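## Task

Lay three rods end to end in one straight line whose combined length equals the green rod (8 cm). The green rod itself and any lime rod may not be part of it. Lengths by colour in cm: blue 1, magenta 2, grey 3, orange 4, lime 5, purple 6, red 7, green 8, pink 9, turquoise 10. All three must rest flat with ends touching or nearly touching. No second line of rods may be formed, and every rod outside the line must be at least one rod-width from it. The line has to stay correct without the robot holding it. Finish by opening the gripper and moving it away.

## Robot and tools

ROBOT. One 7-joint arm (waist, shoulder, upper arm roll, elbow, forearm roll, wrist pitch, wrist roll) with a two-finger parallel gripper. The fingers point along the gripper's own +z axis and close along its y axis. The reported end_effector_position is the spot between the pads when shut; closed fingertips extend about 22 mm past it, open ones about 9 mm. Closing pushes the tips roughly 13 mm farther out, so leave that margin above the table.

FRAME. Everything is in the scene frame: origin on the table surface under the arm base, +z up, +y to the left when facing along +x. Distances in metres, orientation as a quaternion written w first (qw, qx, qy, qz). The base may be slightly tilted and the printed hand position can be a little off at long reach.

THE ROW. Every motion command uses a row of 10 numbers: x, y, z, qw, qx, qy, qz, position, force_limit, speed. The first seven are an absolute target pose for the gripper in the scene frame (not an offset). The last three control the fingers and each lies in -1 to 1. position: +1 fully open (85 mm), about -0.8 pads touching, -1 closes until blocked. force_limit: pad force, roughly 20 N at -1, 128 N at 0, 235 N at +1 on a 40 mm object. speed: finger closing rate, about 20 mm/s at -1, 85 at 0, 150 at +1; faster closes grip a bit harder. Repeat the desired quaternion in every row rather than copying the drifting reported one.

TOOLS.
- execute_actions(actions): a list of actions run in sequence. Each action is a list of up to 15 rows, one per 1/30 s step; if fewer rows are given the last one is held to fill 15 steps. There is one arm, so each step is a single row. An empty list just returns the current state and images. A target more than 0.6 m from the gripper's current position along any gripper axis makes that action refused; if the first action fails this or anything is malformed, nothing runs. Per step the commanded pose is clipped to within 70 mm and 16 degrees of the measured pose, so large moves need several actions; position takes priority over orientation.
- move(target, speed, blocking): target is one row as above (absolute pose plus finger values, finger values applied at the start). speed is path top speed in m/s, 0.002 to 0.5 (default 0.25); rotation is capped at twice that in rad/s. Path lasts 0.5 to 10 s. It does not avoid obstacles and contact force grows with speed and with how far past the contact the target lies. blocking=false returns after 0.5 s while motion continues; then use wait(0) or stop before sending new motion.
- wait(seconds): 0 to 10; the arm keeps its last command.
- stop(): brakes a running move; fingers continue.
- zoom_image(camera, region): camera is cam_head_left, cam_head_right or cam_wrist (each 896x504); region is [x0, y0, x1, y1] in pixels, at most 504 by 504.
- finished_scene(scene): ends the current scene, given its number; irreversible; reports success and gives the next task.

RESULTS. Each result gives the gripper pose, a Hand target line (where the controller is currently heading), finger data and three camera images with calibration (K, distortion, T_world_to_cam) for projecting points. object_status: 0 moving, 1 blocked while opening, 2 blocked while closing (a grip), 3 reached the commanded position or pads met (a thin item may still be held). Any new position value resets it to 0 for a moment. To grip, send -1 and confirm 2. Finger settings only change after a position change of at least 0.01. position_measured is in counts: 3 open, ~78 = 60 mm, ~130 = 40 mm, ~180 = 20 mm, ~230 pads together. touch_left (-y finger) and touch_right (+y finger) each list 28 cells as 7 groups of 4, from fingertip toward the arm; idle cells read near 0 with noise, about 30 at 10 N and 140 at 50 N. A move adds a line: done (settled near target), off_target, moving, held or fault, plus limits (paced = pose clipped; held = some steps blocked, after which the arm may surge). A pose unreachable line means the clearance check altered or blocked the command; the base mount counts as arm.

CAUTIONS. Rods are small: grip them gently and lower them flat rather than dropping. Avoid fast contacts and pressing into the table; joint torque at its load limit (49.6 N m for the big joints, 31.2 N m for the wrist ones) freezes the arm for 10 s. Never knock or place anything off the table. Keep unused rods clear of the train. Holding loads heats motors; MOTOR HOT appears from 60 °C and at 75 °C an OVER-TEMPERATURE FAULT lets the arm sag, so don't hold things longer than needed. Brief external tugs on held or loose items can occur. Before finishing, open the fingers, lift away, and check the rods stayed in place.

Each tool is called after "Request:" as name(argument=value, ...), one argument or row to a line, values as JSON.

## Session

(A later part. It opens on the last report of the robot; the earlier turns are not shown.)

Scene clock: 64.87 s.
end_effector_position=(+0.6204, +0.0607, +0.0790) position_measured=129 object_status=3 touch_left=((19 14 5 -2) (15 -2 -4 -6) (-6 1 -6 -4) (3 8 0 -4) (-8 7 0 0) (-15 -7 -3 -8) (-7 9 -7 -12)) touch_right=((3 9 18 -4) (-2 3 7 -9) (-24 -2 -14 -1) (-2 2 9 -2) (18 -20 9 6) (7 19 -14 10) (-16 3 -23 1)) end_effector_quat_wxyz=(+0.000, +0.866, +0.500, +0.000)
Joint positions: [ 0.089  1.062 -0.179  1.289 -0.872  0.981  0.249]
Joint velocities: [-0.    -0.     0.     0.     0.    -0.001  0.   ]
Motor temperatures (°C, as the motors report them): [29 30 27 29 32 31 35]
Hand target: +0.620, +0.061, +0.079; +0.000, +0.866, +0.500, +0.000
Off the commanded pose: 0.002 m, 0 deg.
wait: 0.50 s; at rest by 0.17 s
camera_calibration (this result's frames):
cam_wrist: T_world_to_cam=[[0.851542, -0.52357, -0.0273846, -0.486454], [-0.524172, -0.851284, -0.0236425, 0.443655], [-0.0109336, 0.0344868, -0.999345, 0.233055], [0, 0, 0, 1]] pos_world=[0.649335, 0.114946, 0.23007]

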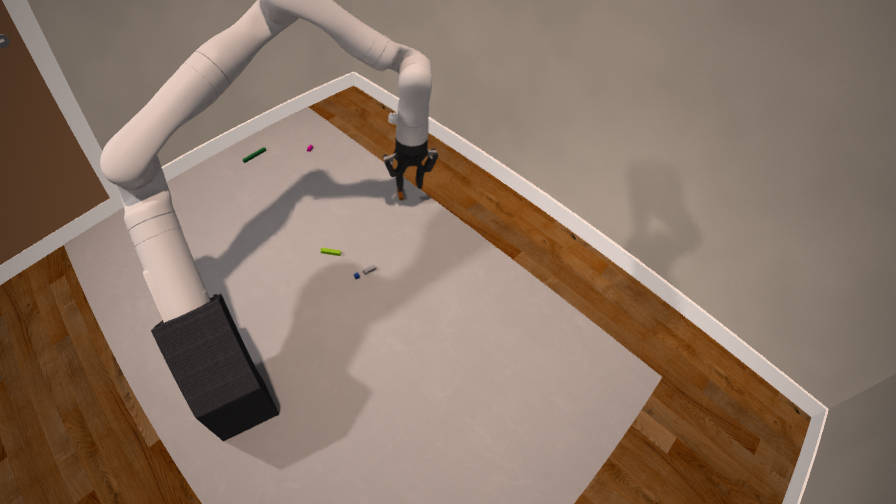

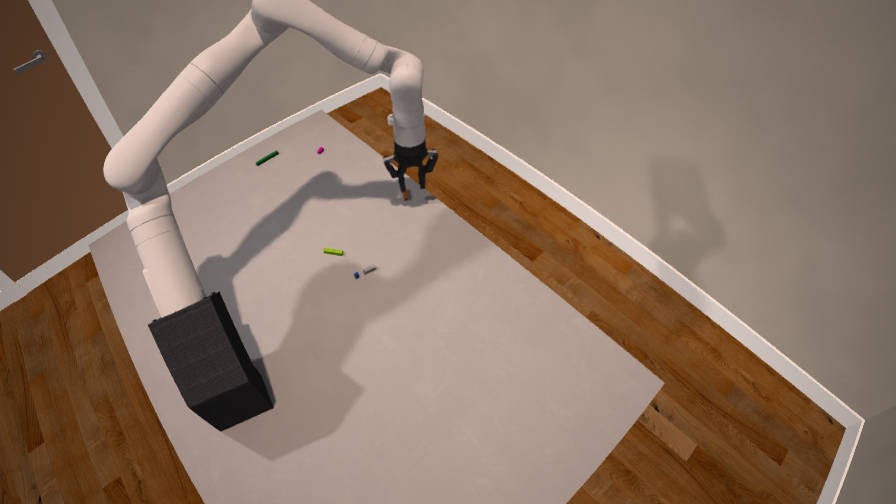

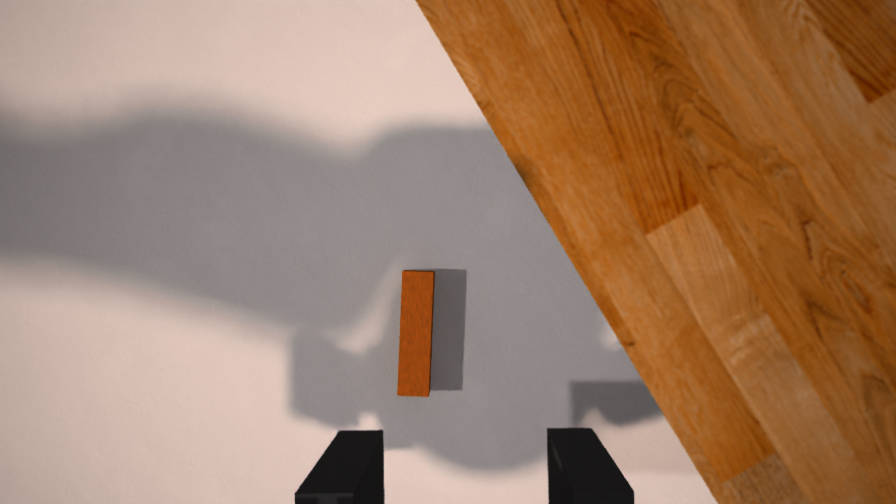

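Request:
move(
  target=[0.6207,0.0952,0.0245,0,0.875,0.485,0,0,-0.8,-0.5],
  speed=0.08,
)

Request:
move(
  target=[0.6207,0.0952,0.0245,0,0.875,0.485,0,-1,-0.8,-0.5],
)

Request:
move(
  target=[0.6207,0.0952,0.07,0,0.875,0.485,0,-1,-0.8,-0.5],
)

Request:
move(
  target=[0.3324,-0.0276,0.07,0,0.997,-0.078,0,-1,-0.8,-0.5],
)

Request:
move(
  target=[0.3324,-0.0276,0.026,0,0.997,-0.078,0,-1,-0.8,-0.5],
  speed=0.06,
)

Scene clock: 77.47 s.
end_effector_position=(+0.6206, +0.0949, +0.0247) position_measured=129 object_status=3 touch_left=((7 8 -1 4) (-5 -7 23 8) (-6 -1 -9 -11) (7 10 5 -10) (1 -8 5 6) (3 -11 18 3) (12 3 -3 10)) touch_right=((-1 12 8 24) (-16 19 9 1) (-23 -2 33 -6) (-26 -37 -13 -16) (3 15 -13 -21) (2 12 -6 37) (9 0 -4 9)) end_effector_quat_wxyz=(+0.000, +0.875, +0.485, -0.000)
Joint positions: [-0.006  1.075 -0.2    1.307 -0.918  0.885  0.193]
Joint velocities: [-0.003  0.    -0.001 -0.     0.001 -0.001 -0.001]
Motor temperatures (°C, as the motors report them): [29 30 27 29 32 31 35]
Hand target: +0.621, +0.095, +0.025; +0.000, +0.875, +0.485, -0.000
Off the commanded pose: 0.000 m, 0 deg.
move: done
camera_calibration (this result's frames):
cam_wrist: T_world_to_cam=[[0.832567, -0.553227, -0.0277817, -0.455581], [-0.553832, -0.832294, -0.0235828, 0.48813], [-0.0100759, 0.0350207, -0.999336, 0.177014], [0, 0, 0, 1]] pos_world=[0.651428, 0.148029, 0.175751]

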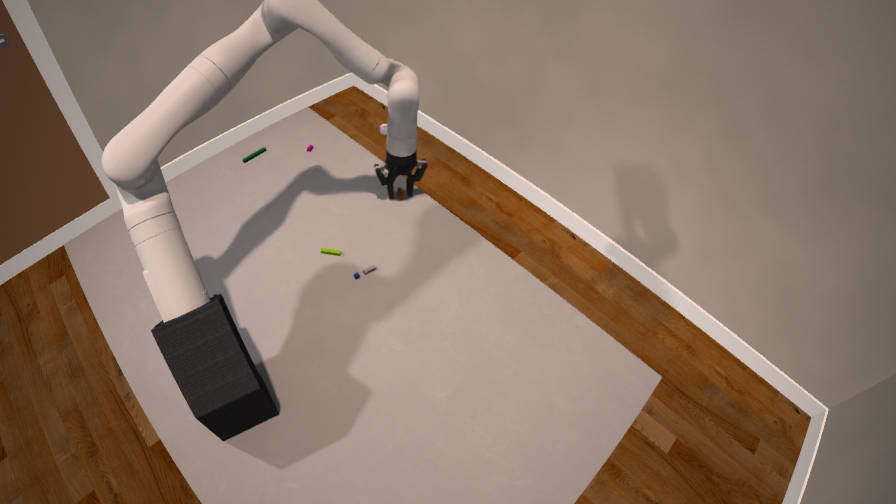

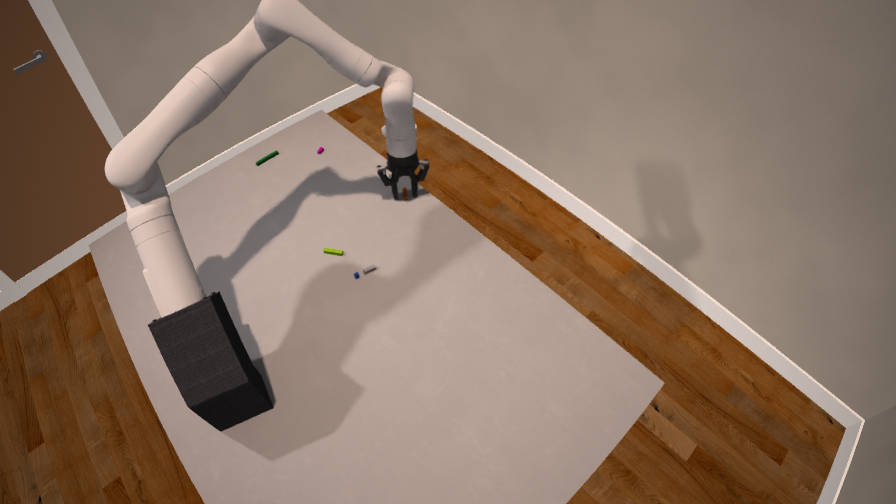

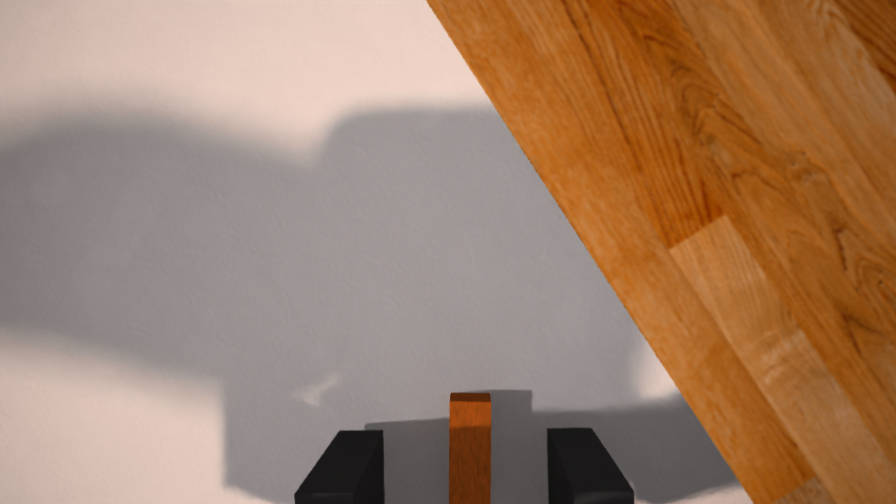

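Scene clock: 78.30 s.
end_effector_position=(+0.6208, +0.0952, +0.0246) position_measured=207 object_status=2 touch_left=((439 377 379 445) (106 69 80 100) (4 -10 -2 -7) (15 -3 -3 9) (-10 0 25 5) (-11 -5 9 -9) (-4 0 8 1)) touch_right=((296 343 368 325) (57 59 74 58) (8 -10 -7 13) (-21 6 -11 -22) (8 -18 21 -8) (3 -8 -6 -6) (-4 -6 12 6)) end_effector_quat_wxyz=(+0.000, +0.875, +0.485, +0.000)
Joint positions: [-0.006  1.076 -0.2    1.307 -0.918  0.885  0.192]
Joint velocities: [ 0.001  0.     0.001 -0.     0.001  0.     0.   ]
Motor temperatures (°C, as the motors report them): [29 30 27 29 32 31 35]
Hand target: +0.621, +0.095, +0.024; +0.000, +0.875, +0.485, -0.000
Off the commanded pose: 0.000 m, 0 deg.
move: done
camera_calibration (this result's frames):
cam_wrist: T_world_to_cam=[[0.832575, -0.553201, -0.0280742, -0.455586], [-0.553822, -0.832285, -0.0241223, 0.488447], [-0.0100212, 0.0356317, -0.999315, 0.176792], [0, 0, 0, 1]] pos_world=[0.651594, 0.148197, 0.175663]

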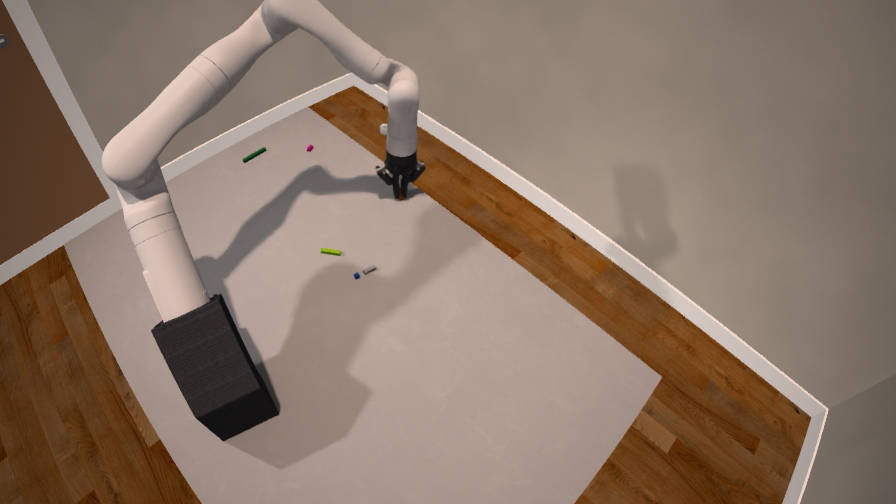

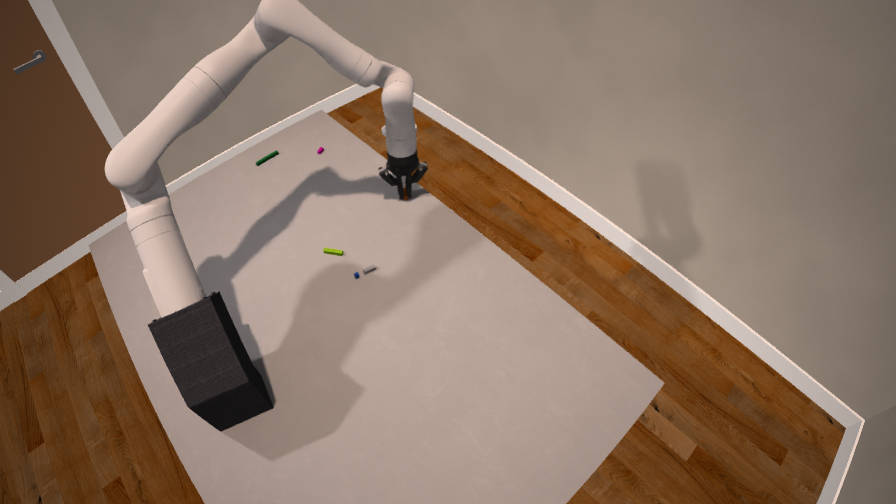

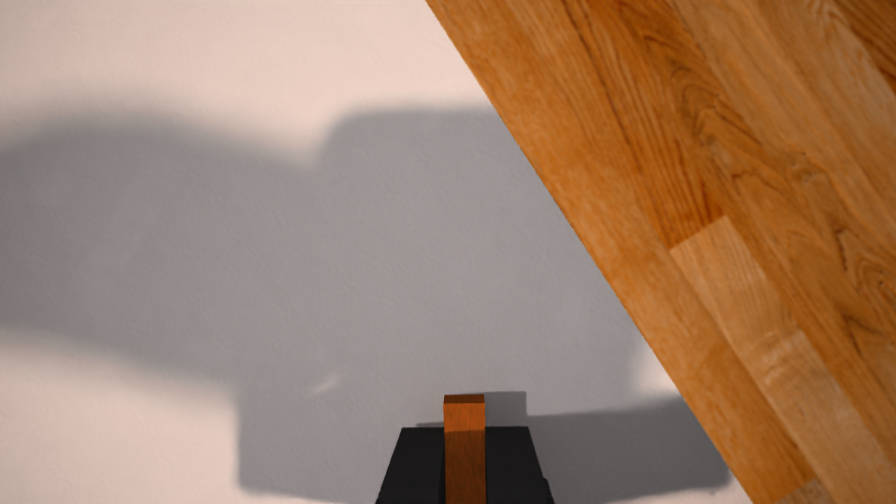

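Scene clock: 79.00 s.
end_effector_position=(+0.6208, +0.0953, +0.0698) position_measured=207 object_status=2 touch_left=((454 391 384 429) (98 80 73 104) (-9 -17 2 -15) (12 3 -3 4) (-13 8 13 5) (13 6 -8 -3) (-3 -1 -4 19)) touch_right=((301 391 338 311) (67 37 82 61) (13 -3 15 -28) (-23 14 10 -3) (10 11 12 4) (16 3 -4 -10) (5 7 -19 -6)) end_effector_quat_wxyz=(-0.000, +0.875, +0.485, +0.000)
Joint positions: [ 0.042  1.018 -0.182  1.32  -0.892  0.956  0.18 ]
Joint velocities: [ 0.001 -0.002  0.     0.001  0.    -0.     0.001]
Motor temperatures (°C, as the motors report them): [29 30 27 29 32 31 35]
Hand target: +0.621, +0.095, +0.070; -0.000, +0.875, +0.485, +0.000
Off the commanded pose: 0.000 m, 0 deg.
move: done
camera_calibration (this result's frames):
cam_wrist: T_world_to_cam=[[0.832441, -0.553371, -0.0286762, -0.454154], [-0.554016, -0.832149, -0.024353, 0.489744], [-0.0103867, 0.0361596, -0.999292, 0.222102], [0, 0, 0, 1]] pos_world=[0.651689, 0.148193, 0.220848]

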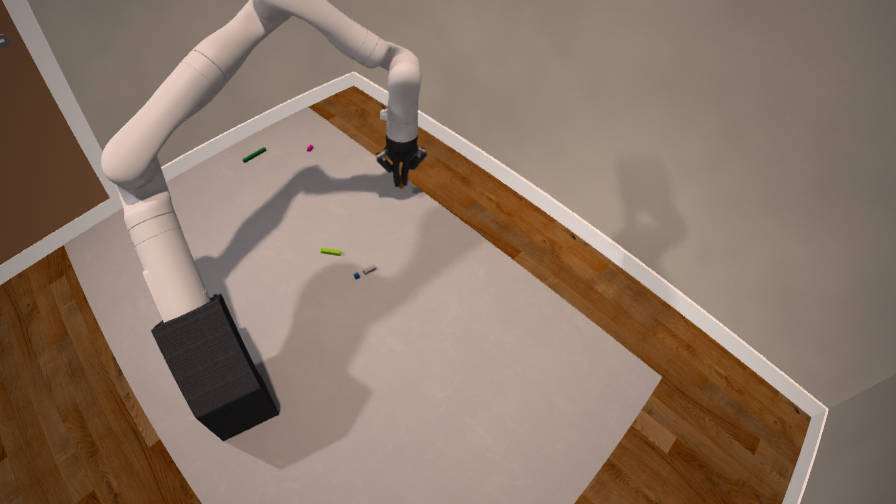

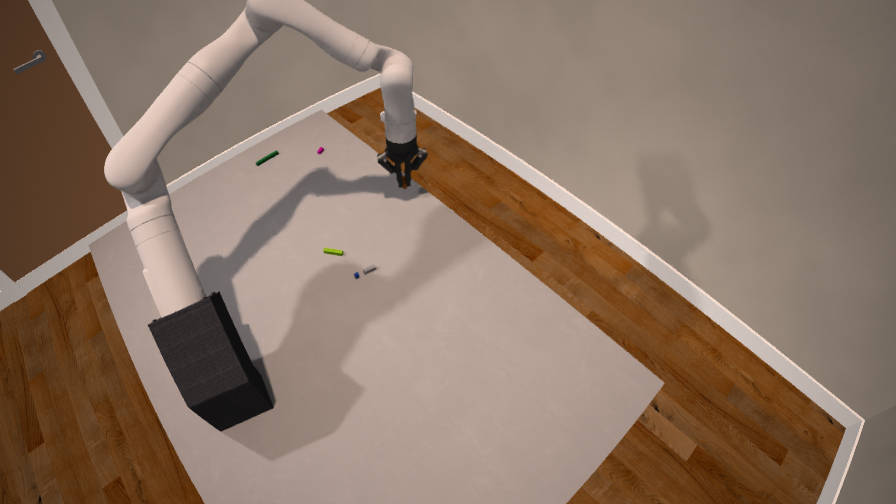

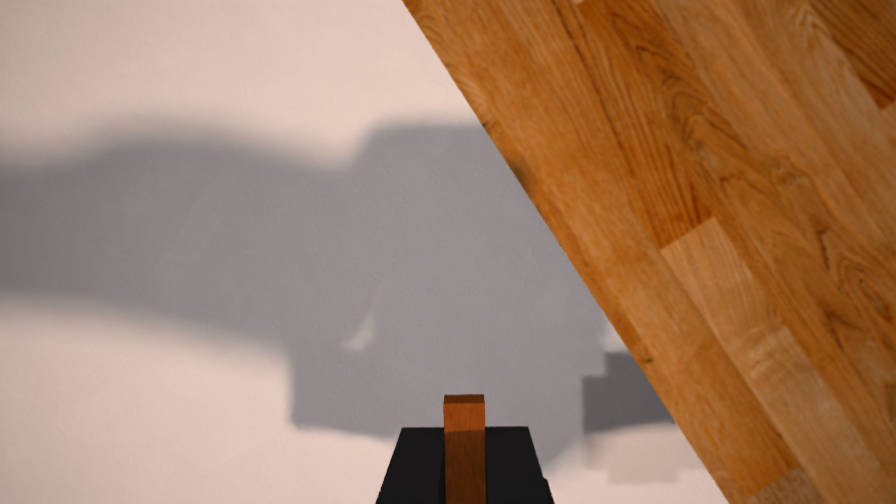

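Scene clock: 81.70 s.
end_effector_position=(+0.3320, -0.0259, +0.0711) position_measured=207 object_status=2 touch_left=((445 388 379 445) (110 79 80 102) (-7 -1 1 -12) (-1 2 17 -21) (-12 -3 -8 13) (4 -14 7 10) (-4 9 2 9)) touch_right=((318 378 367 297) (83 22 78 49) (-2 -18 -4 1) (-5 -18 22 -35) (11 -19 -1 4) (29 -5 -13 -8) (-3 -9 8 -3)) end_effector_quat_wxyz=(-0.001, +0.997, -0.078, -0.001)
Joint positions: [ 0.373  1.132 -0.16   2.127 -1.385  0.682  0.182]
Joint velocities: [ 0.005  0.003  0.004  0.001 -0.002  0.002  0.002]
Motor temperatures (°C, as the motors report them): [29 30 27 29 32 31 35]
Hand target: +0.332, -0.026, +0.071; -0.001, +0.997, -0.078, -0.000
Off the commanded pose: 0.002 m, 0 deg.
move: done
camera_calibration (this result's frames):
cam_wrist: T_world_to_cam=[[-0.182452, -0.98278, -0.0292215, 0.0451364], [-0.982818, 0.183142, -0.0229683, 0.397487], [0.0279245, 0.0245288, -0.999309, 0.211777], [0, 0, 0, 1]] pos_world=[0.392979, -0.0336319, 0.222079]

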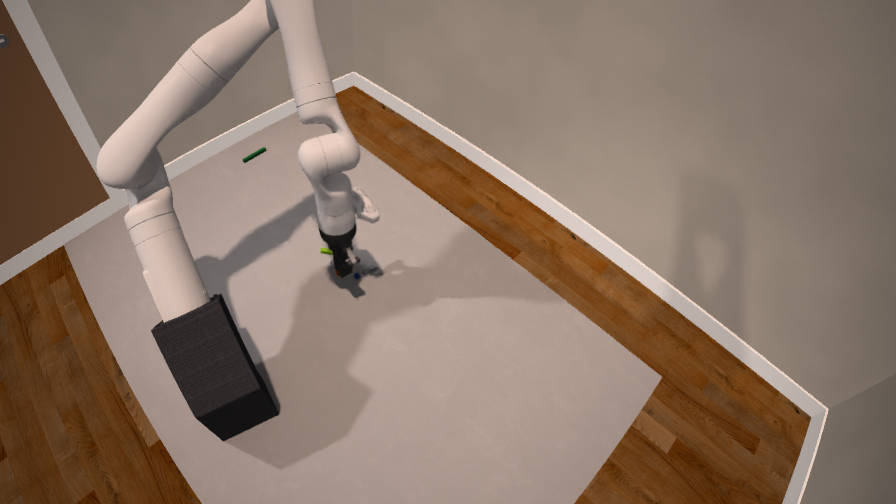

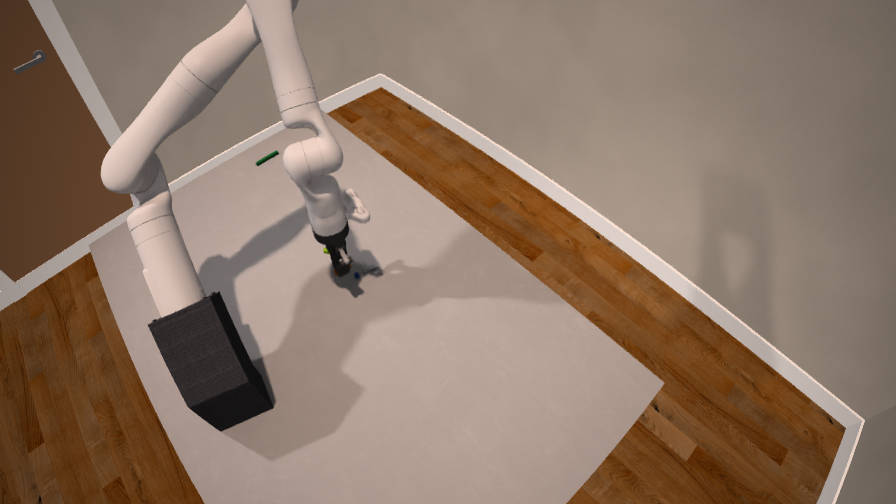

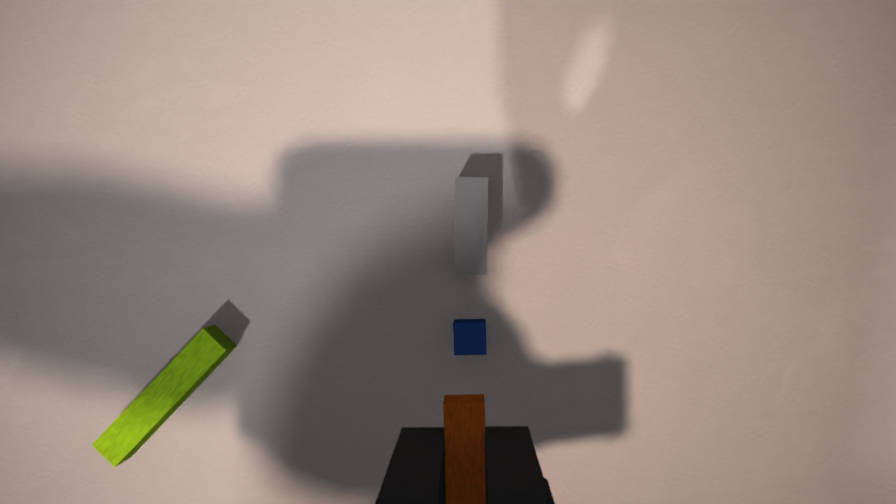

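Scene clock: 82.73 s.
end_effector_position=(+0.3323, -0.0276, +0.0262) position_measured=207 object_status=2 touch_left=((439 405 387 441) (102 86 86 101) (3 -2 -2 -6) (-4 9 -2 10) (9 16 4 5) (-3 8 15 -5) (-20 7 10 2)) touch_right=((310 367 371 339) (58 48 53 46) (35 38 1 -10) (3 -11 -4 2) (28 -2 15 -15) (-1 7 -1 14) (-2 17 -2 8)) end_effector_quat_wxyz=(+0.000, +0.997, -0.078, -0.000)
Joint positions: [ 0.333  1.226 -0.224  2.108 -1.542  0.614  0.306]
Joint velocities: [-0.001  0.005 -0.001  0.001 -0.    -0.001  0.   ]
Motor temperatures (°C, as the motors report them): [29 30 27 29 32 31 35]
Hand target: +0.332, -0.028, +0.026; +0.000, +0.997, -0.078, -0.000
Off the commanded pose: 0.000 m, 0 deg.
move: done
camera_calibration (this result's frames):
cam_wrist: T_world_to_cam=[[-0.182558, -0.982803, -0.0277593, 0.0421322], [-0.982775, 0.183232, -0.0240798, 0.397128], [0.0287521, 0.0228852, -0.999325, 0.166699], [0, 0, 0, 1]] pos_world=[0.393186, -0.035174, 0.177319]

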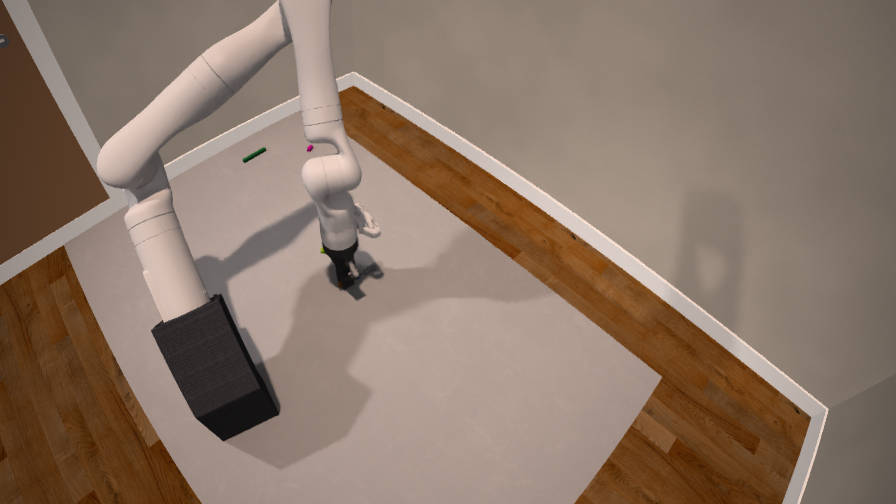

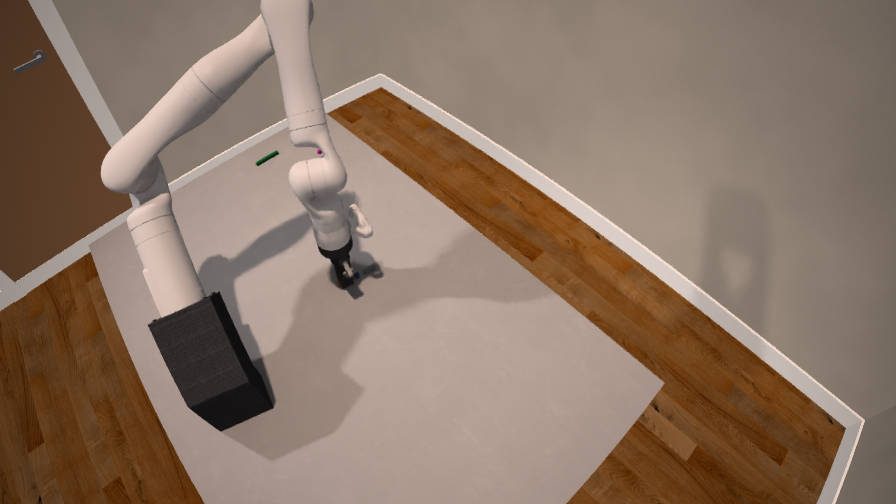

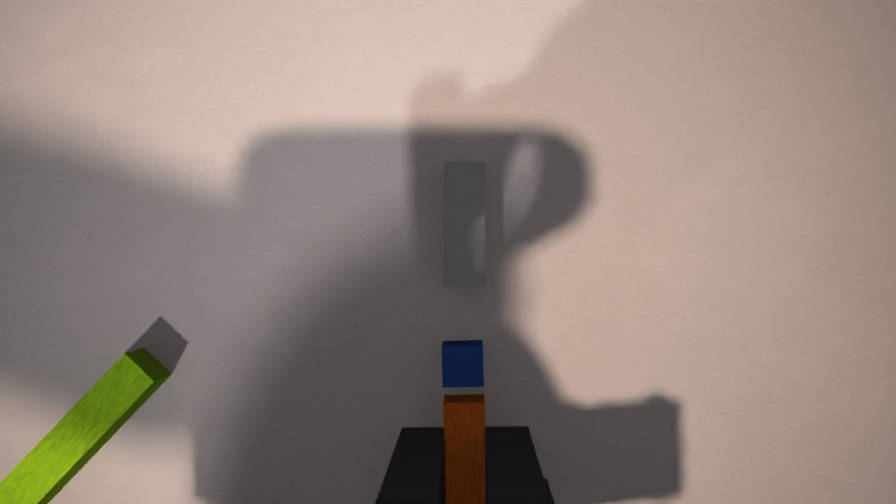

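Request:
move(
  target=[0.3511,-0.031,0.025,0,0.997,-0.078,0,-1,-0.8,-0.5],
  speed=0.015,
)

Request:
move(
  target=[0.3511,-0.031,0.025,0,0.997,-0.078,0,-0.2,-0.8,-0.5],
)

Request:
move(
  target=[0.34,-0.029,0.12,0,0.997,-0.078,0,-0.2,-0.8,-0.5],
)

Scene clock: 89.57 s.
end_effector_position=(+0.3511, -0.0312, +0.0250) position_measured=207 object_status=2 touch_left=((443 394 380 444) (105 83 72 115) (4 2 7 -17) (14 8 11 4) (5 5 7 9) (4 7 -8 -2) (7 -12 7 5)) touch_right=((307 383 355 287) (72 29 56 75) (3 -22 12 -2) (-11 13 -5 -20) (9 0 -4 -20) (7 23 -11 -1) (5 16 10 5)) end_effector_quat_wxyz=(+0.000, +0.997, -0.078, +0.000)
Joint positions: [ 0.309  1.218 -0.212  2.052 -1.481  0.633  0.207]
Joint velocities: [-0.001  0.     0.     0.001 -0.001  0.    -0.   ]
Motor temperatures (°C, as the motors report them): [29 31 27 29 32 31 35]
Hand target: +0.351, -0.031, +0.025; +0.000, +0.997, -0.078, +0.000
Off the commanded pose: 0.000 m, 0 deg.
move: done
camera_calibration (this result's frames):
cam_wrist: T_world_to_cam=[[-0.183113, -0.982692, -0.0280393, 0.0422512], [-0.982662, 0.183802, -0.0243455, 0.416213], [0.0290778, 0.0230951, -0.99931, 0.16488], [0, 0, 0, 1]] pos_world=[0.411939, -0.0387888, 0.176084]

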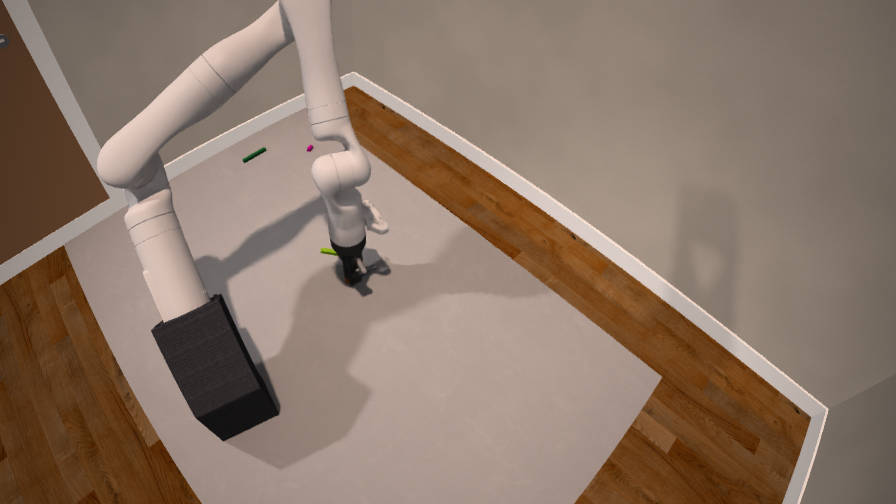

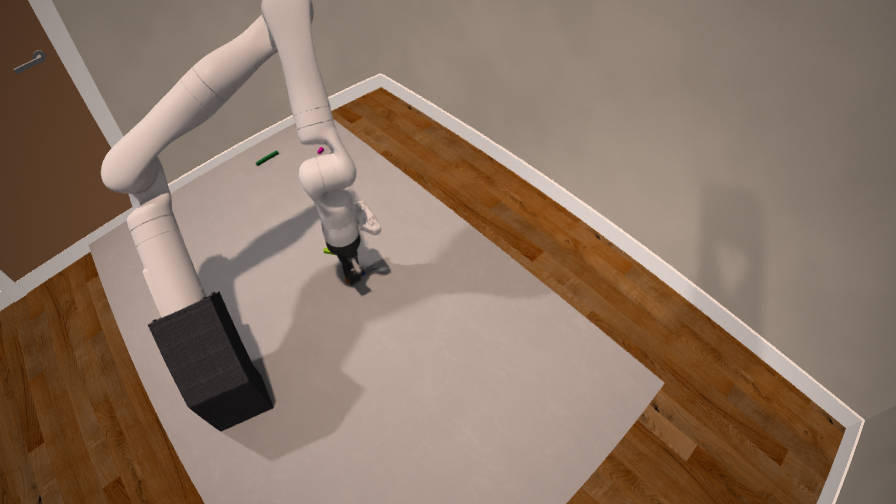

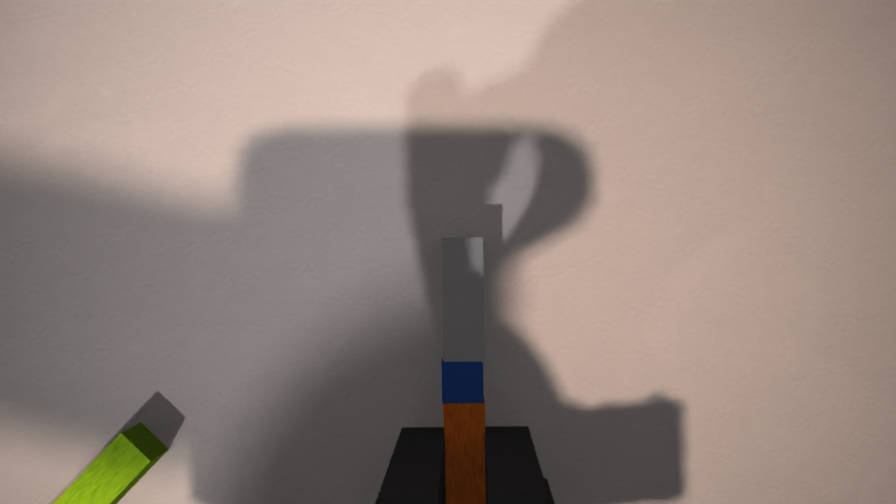

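Scene clock: 90.30 s.
end_effector_position=(+0.3511, -0.0310, +0.0250) position_measured=154 object_status=0 touch_left=((11 3 -9 9) (3 -15 4 -2) (-9 7 7 -3) (19 4 7 4) (0 18 -2 7) (-10 21 -11 10) (6 12 9 -7)) touch_right=((6 -9 3 -12) (2 -21 7 -25) (12 5 14 17) (8 -10 -9 -9) (14 -19 19 12) (-2 -29 -2 -3) (6 -1 23 5)) end_effector_quat_wxyz=(+0.000, +0.997, -0.078, +0.000)
Joint positions: [ 0.309  1.218 -0.212  2.052 -1.48   0.633  0.206]
Joint velocities: [ 0.002  0.    -0.002 -0.    -0.001  0.    -0.   ]
Motor temperatures (°C, as the motors report them): [29 31 27 29 32 31 35]
Hand target: +0.351, -0.031, +0.025; +0.000, +0.997, -0.078, +0.000
Off the commanded pose: 0.000 m, 0 deg.
move: done
camera_calibration (this result's frames):
cam_wrist: T_world_to_cam=[[-0.182972, -0.982712, -0.0282472, 0.0423942], [-0.982694, 0.183662, -0.0240948, 0.416172], [0.0288661, 0.0233497, -0.999311, 0.164969], [0, 0, 0, 1]] pos_world=[0.411965, -0.0386255, 0.17608]

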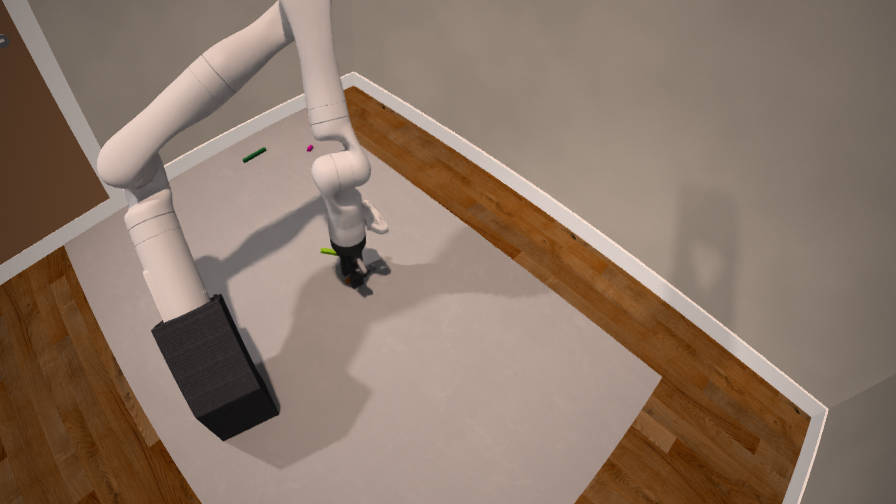

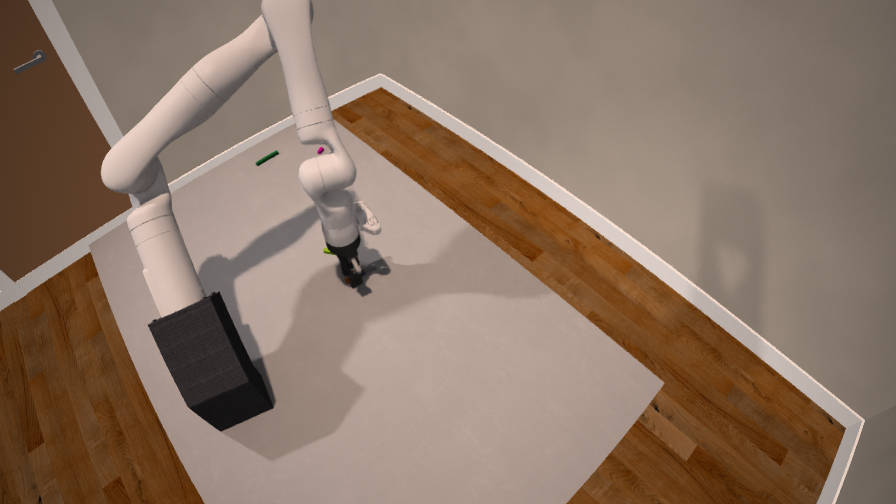

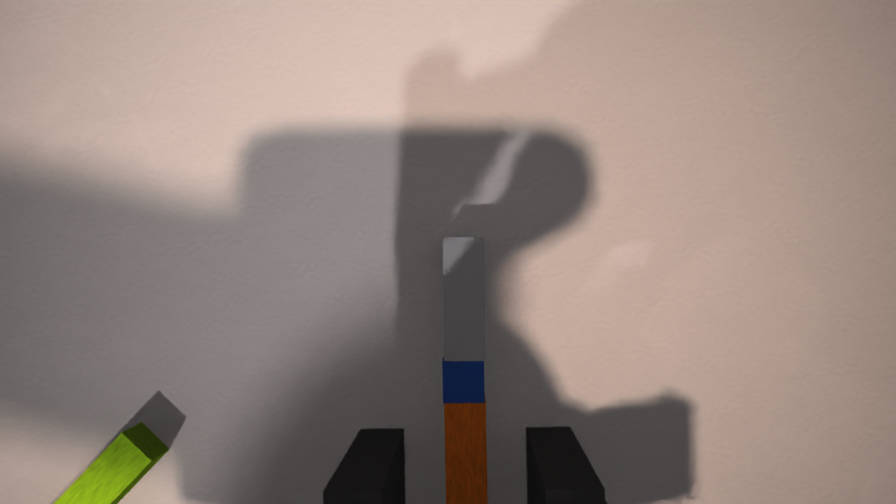

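Scene clock: 91.17 s.
end_effector_position=(+0.3404, -0.0289, +0.1197) position_measured=154 object_status=3 touch_left=((2 -2 -2 -2) (8 7 -5 5) (-10 11 3 -2) (-8 16 -1 1) (-1 12 6 15) (1 -3 15 -9) (7 3 3 13)) touch_right=((12 15 20 -3) (-20 1 12 0) (-1 -12 15 -6) (1 14 -3 4) (1 10 -3 -1) (17 -1 7 7) (27 -8 -4 -17)) end_effector_quat_wxyz=(-0.000, +0.997, -0.078, +0.000)
Joint positions: [ 0.407  1.038 -0.084  2.098 -1.21   0.782  0.03 ]
Joint velocities: [ 0.002 -0.006  0.001  0.001 -0.001  0.001  0.   ]
Motor temperatures (°C, as the motors report them): [29 31 27 29 32 31 35]
Hand target: +0.341, -0.029, +0.120; -0.000, +0.997, -0.078, +0.000
Off the commanded pose: 0.001 m, 0 deg.
move: done
camera_calibration (this result's frames):
cam_wrist: T_world_to_cam=[[-0.183498, -0.982584, -0.0292684, 0.0455186], [-0.982579, 0.184227, -0.0244875, 0.407616], [0.0294531, 0.0242651, -0.999272, 0.25968], [0, 0, 0, 1]] pos_world=[0.401219, -0.036669, 0.270804]

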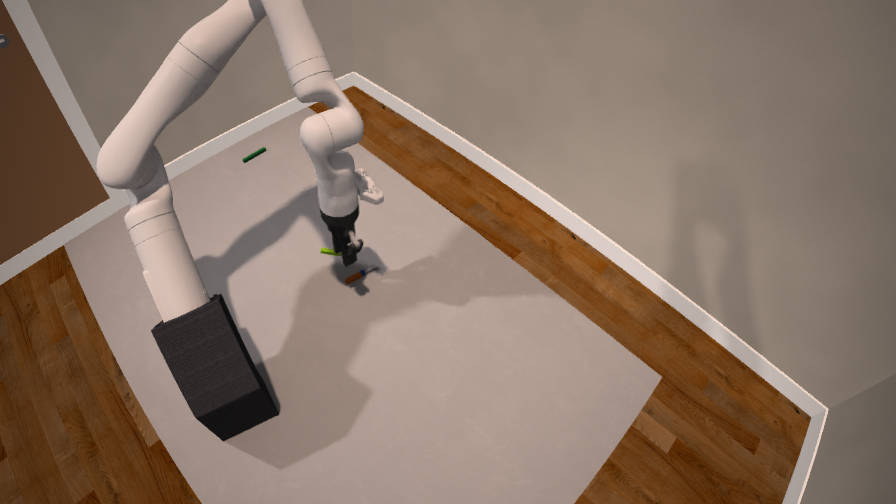

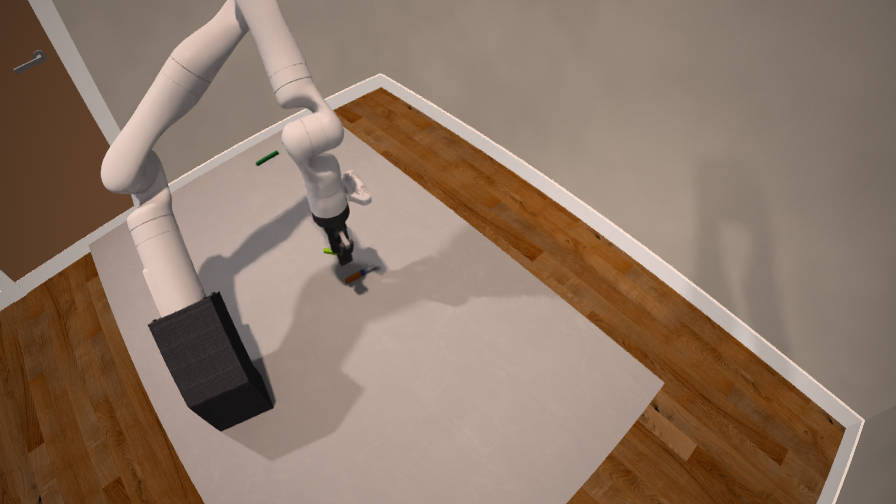

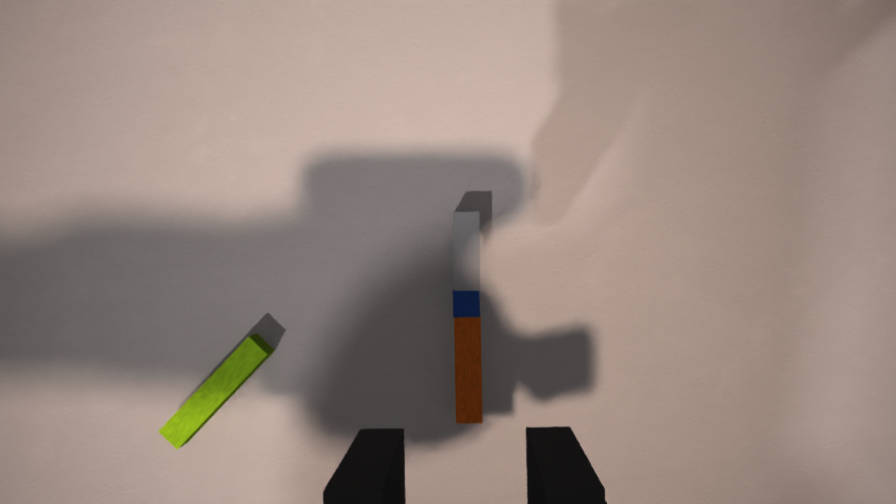

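Request:
finished_scene(
  scene=2,
)

The scene is finished: the task was done.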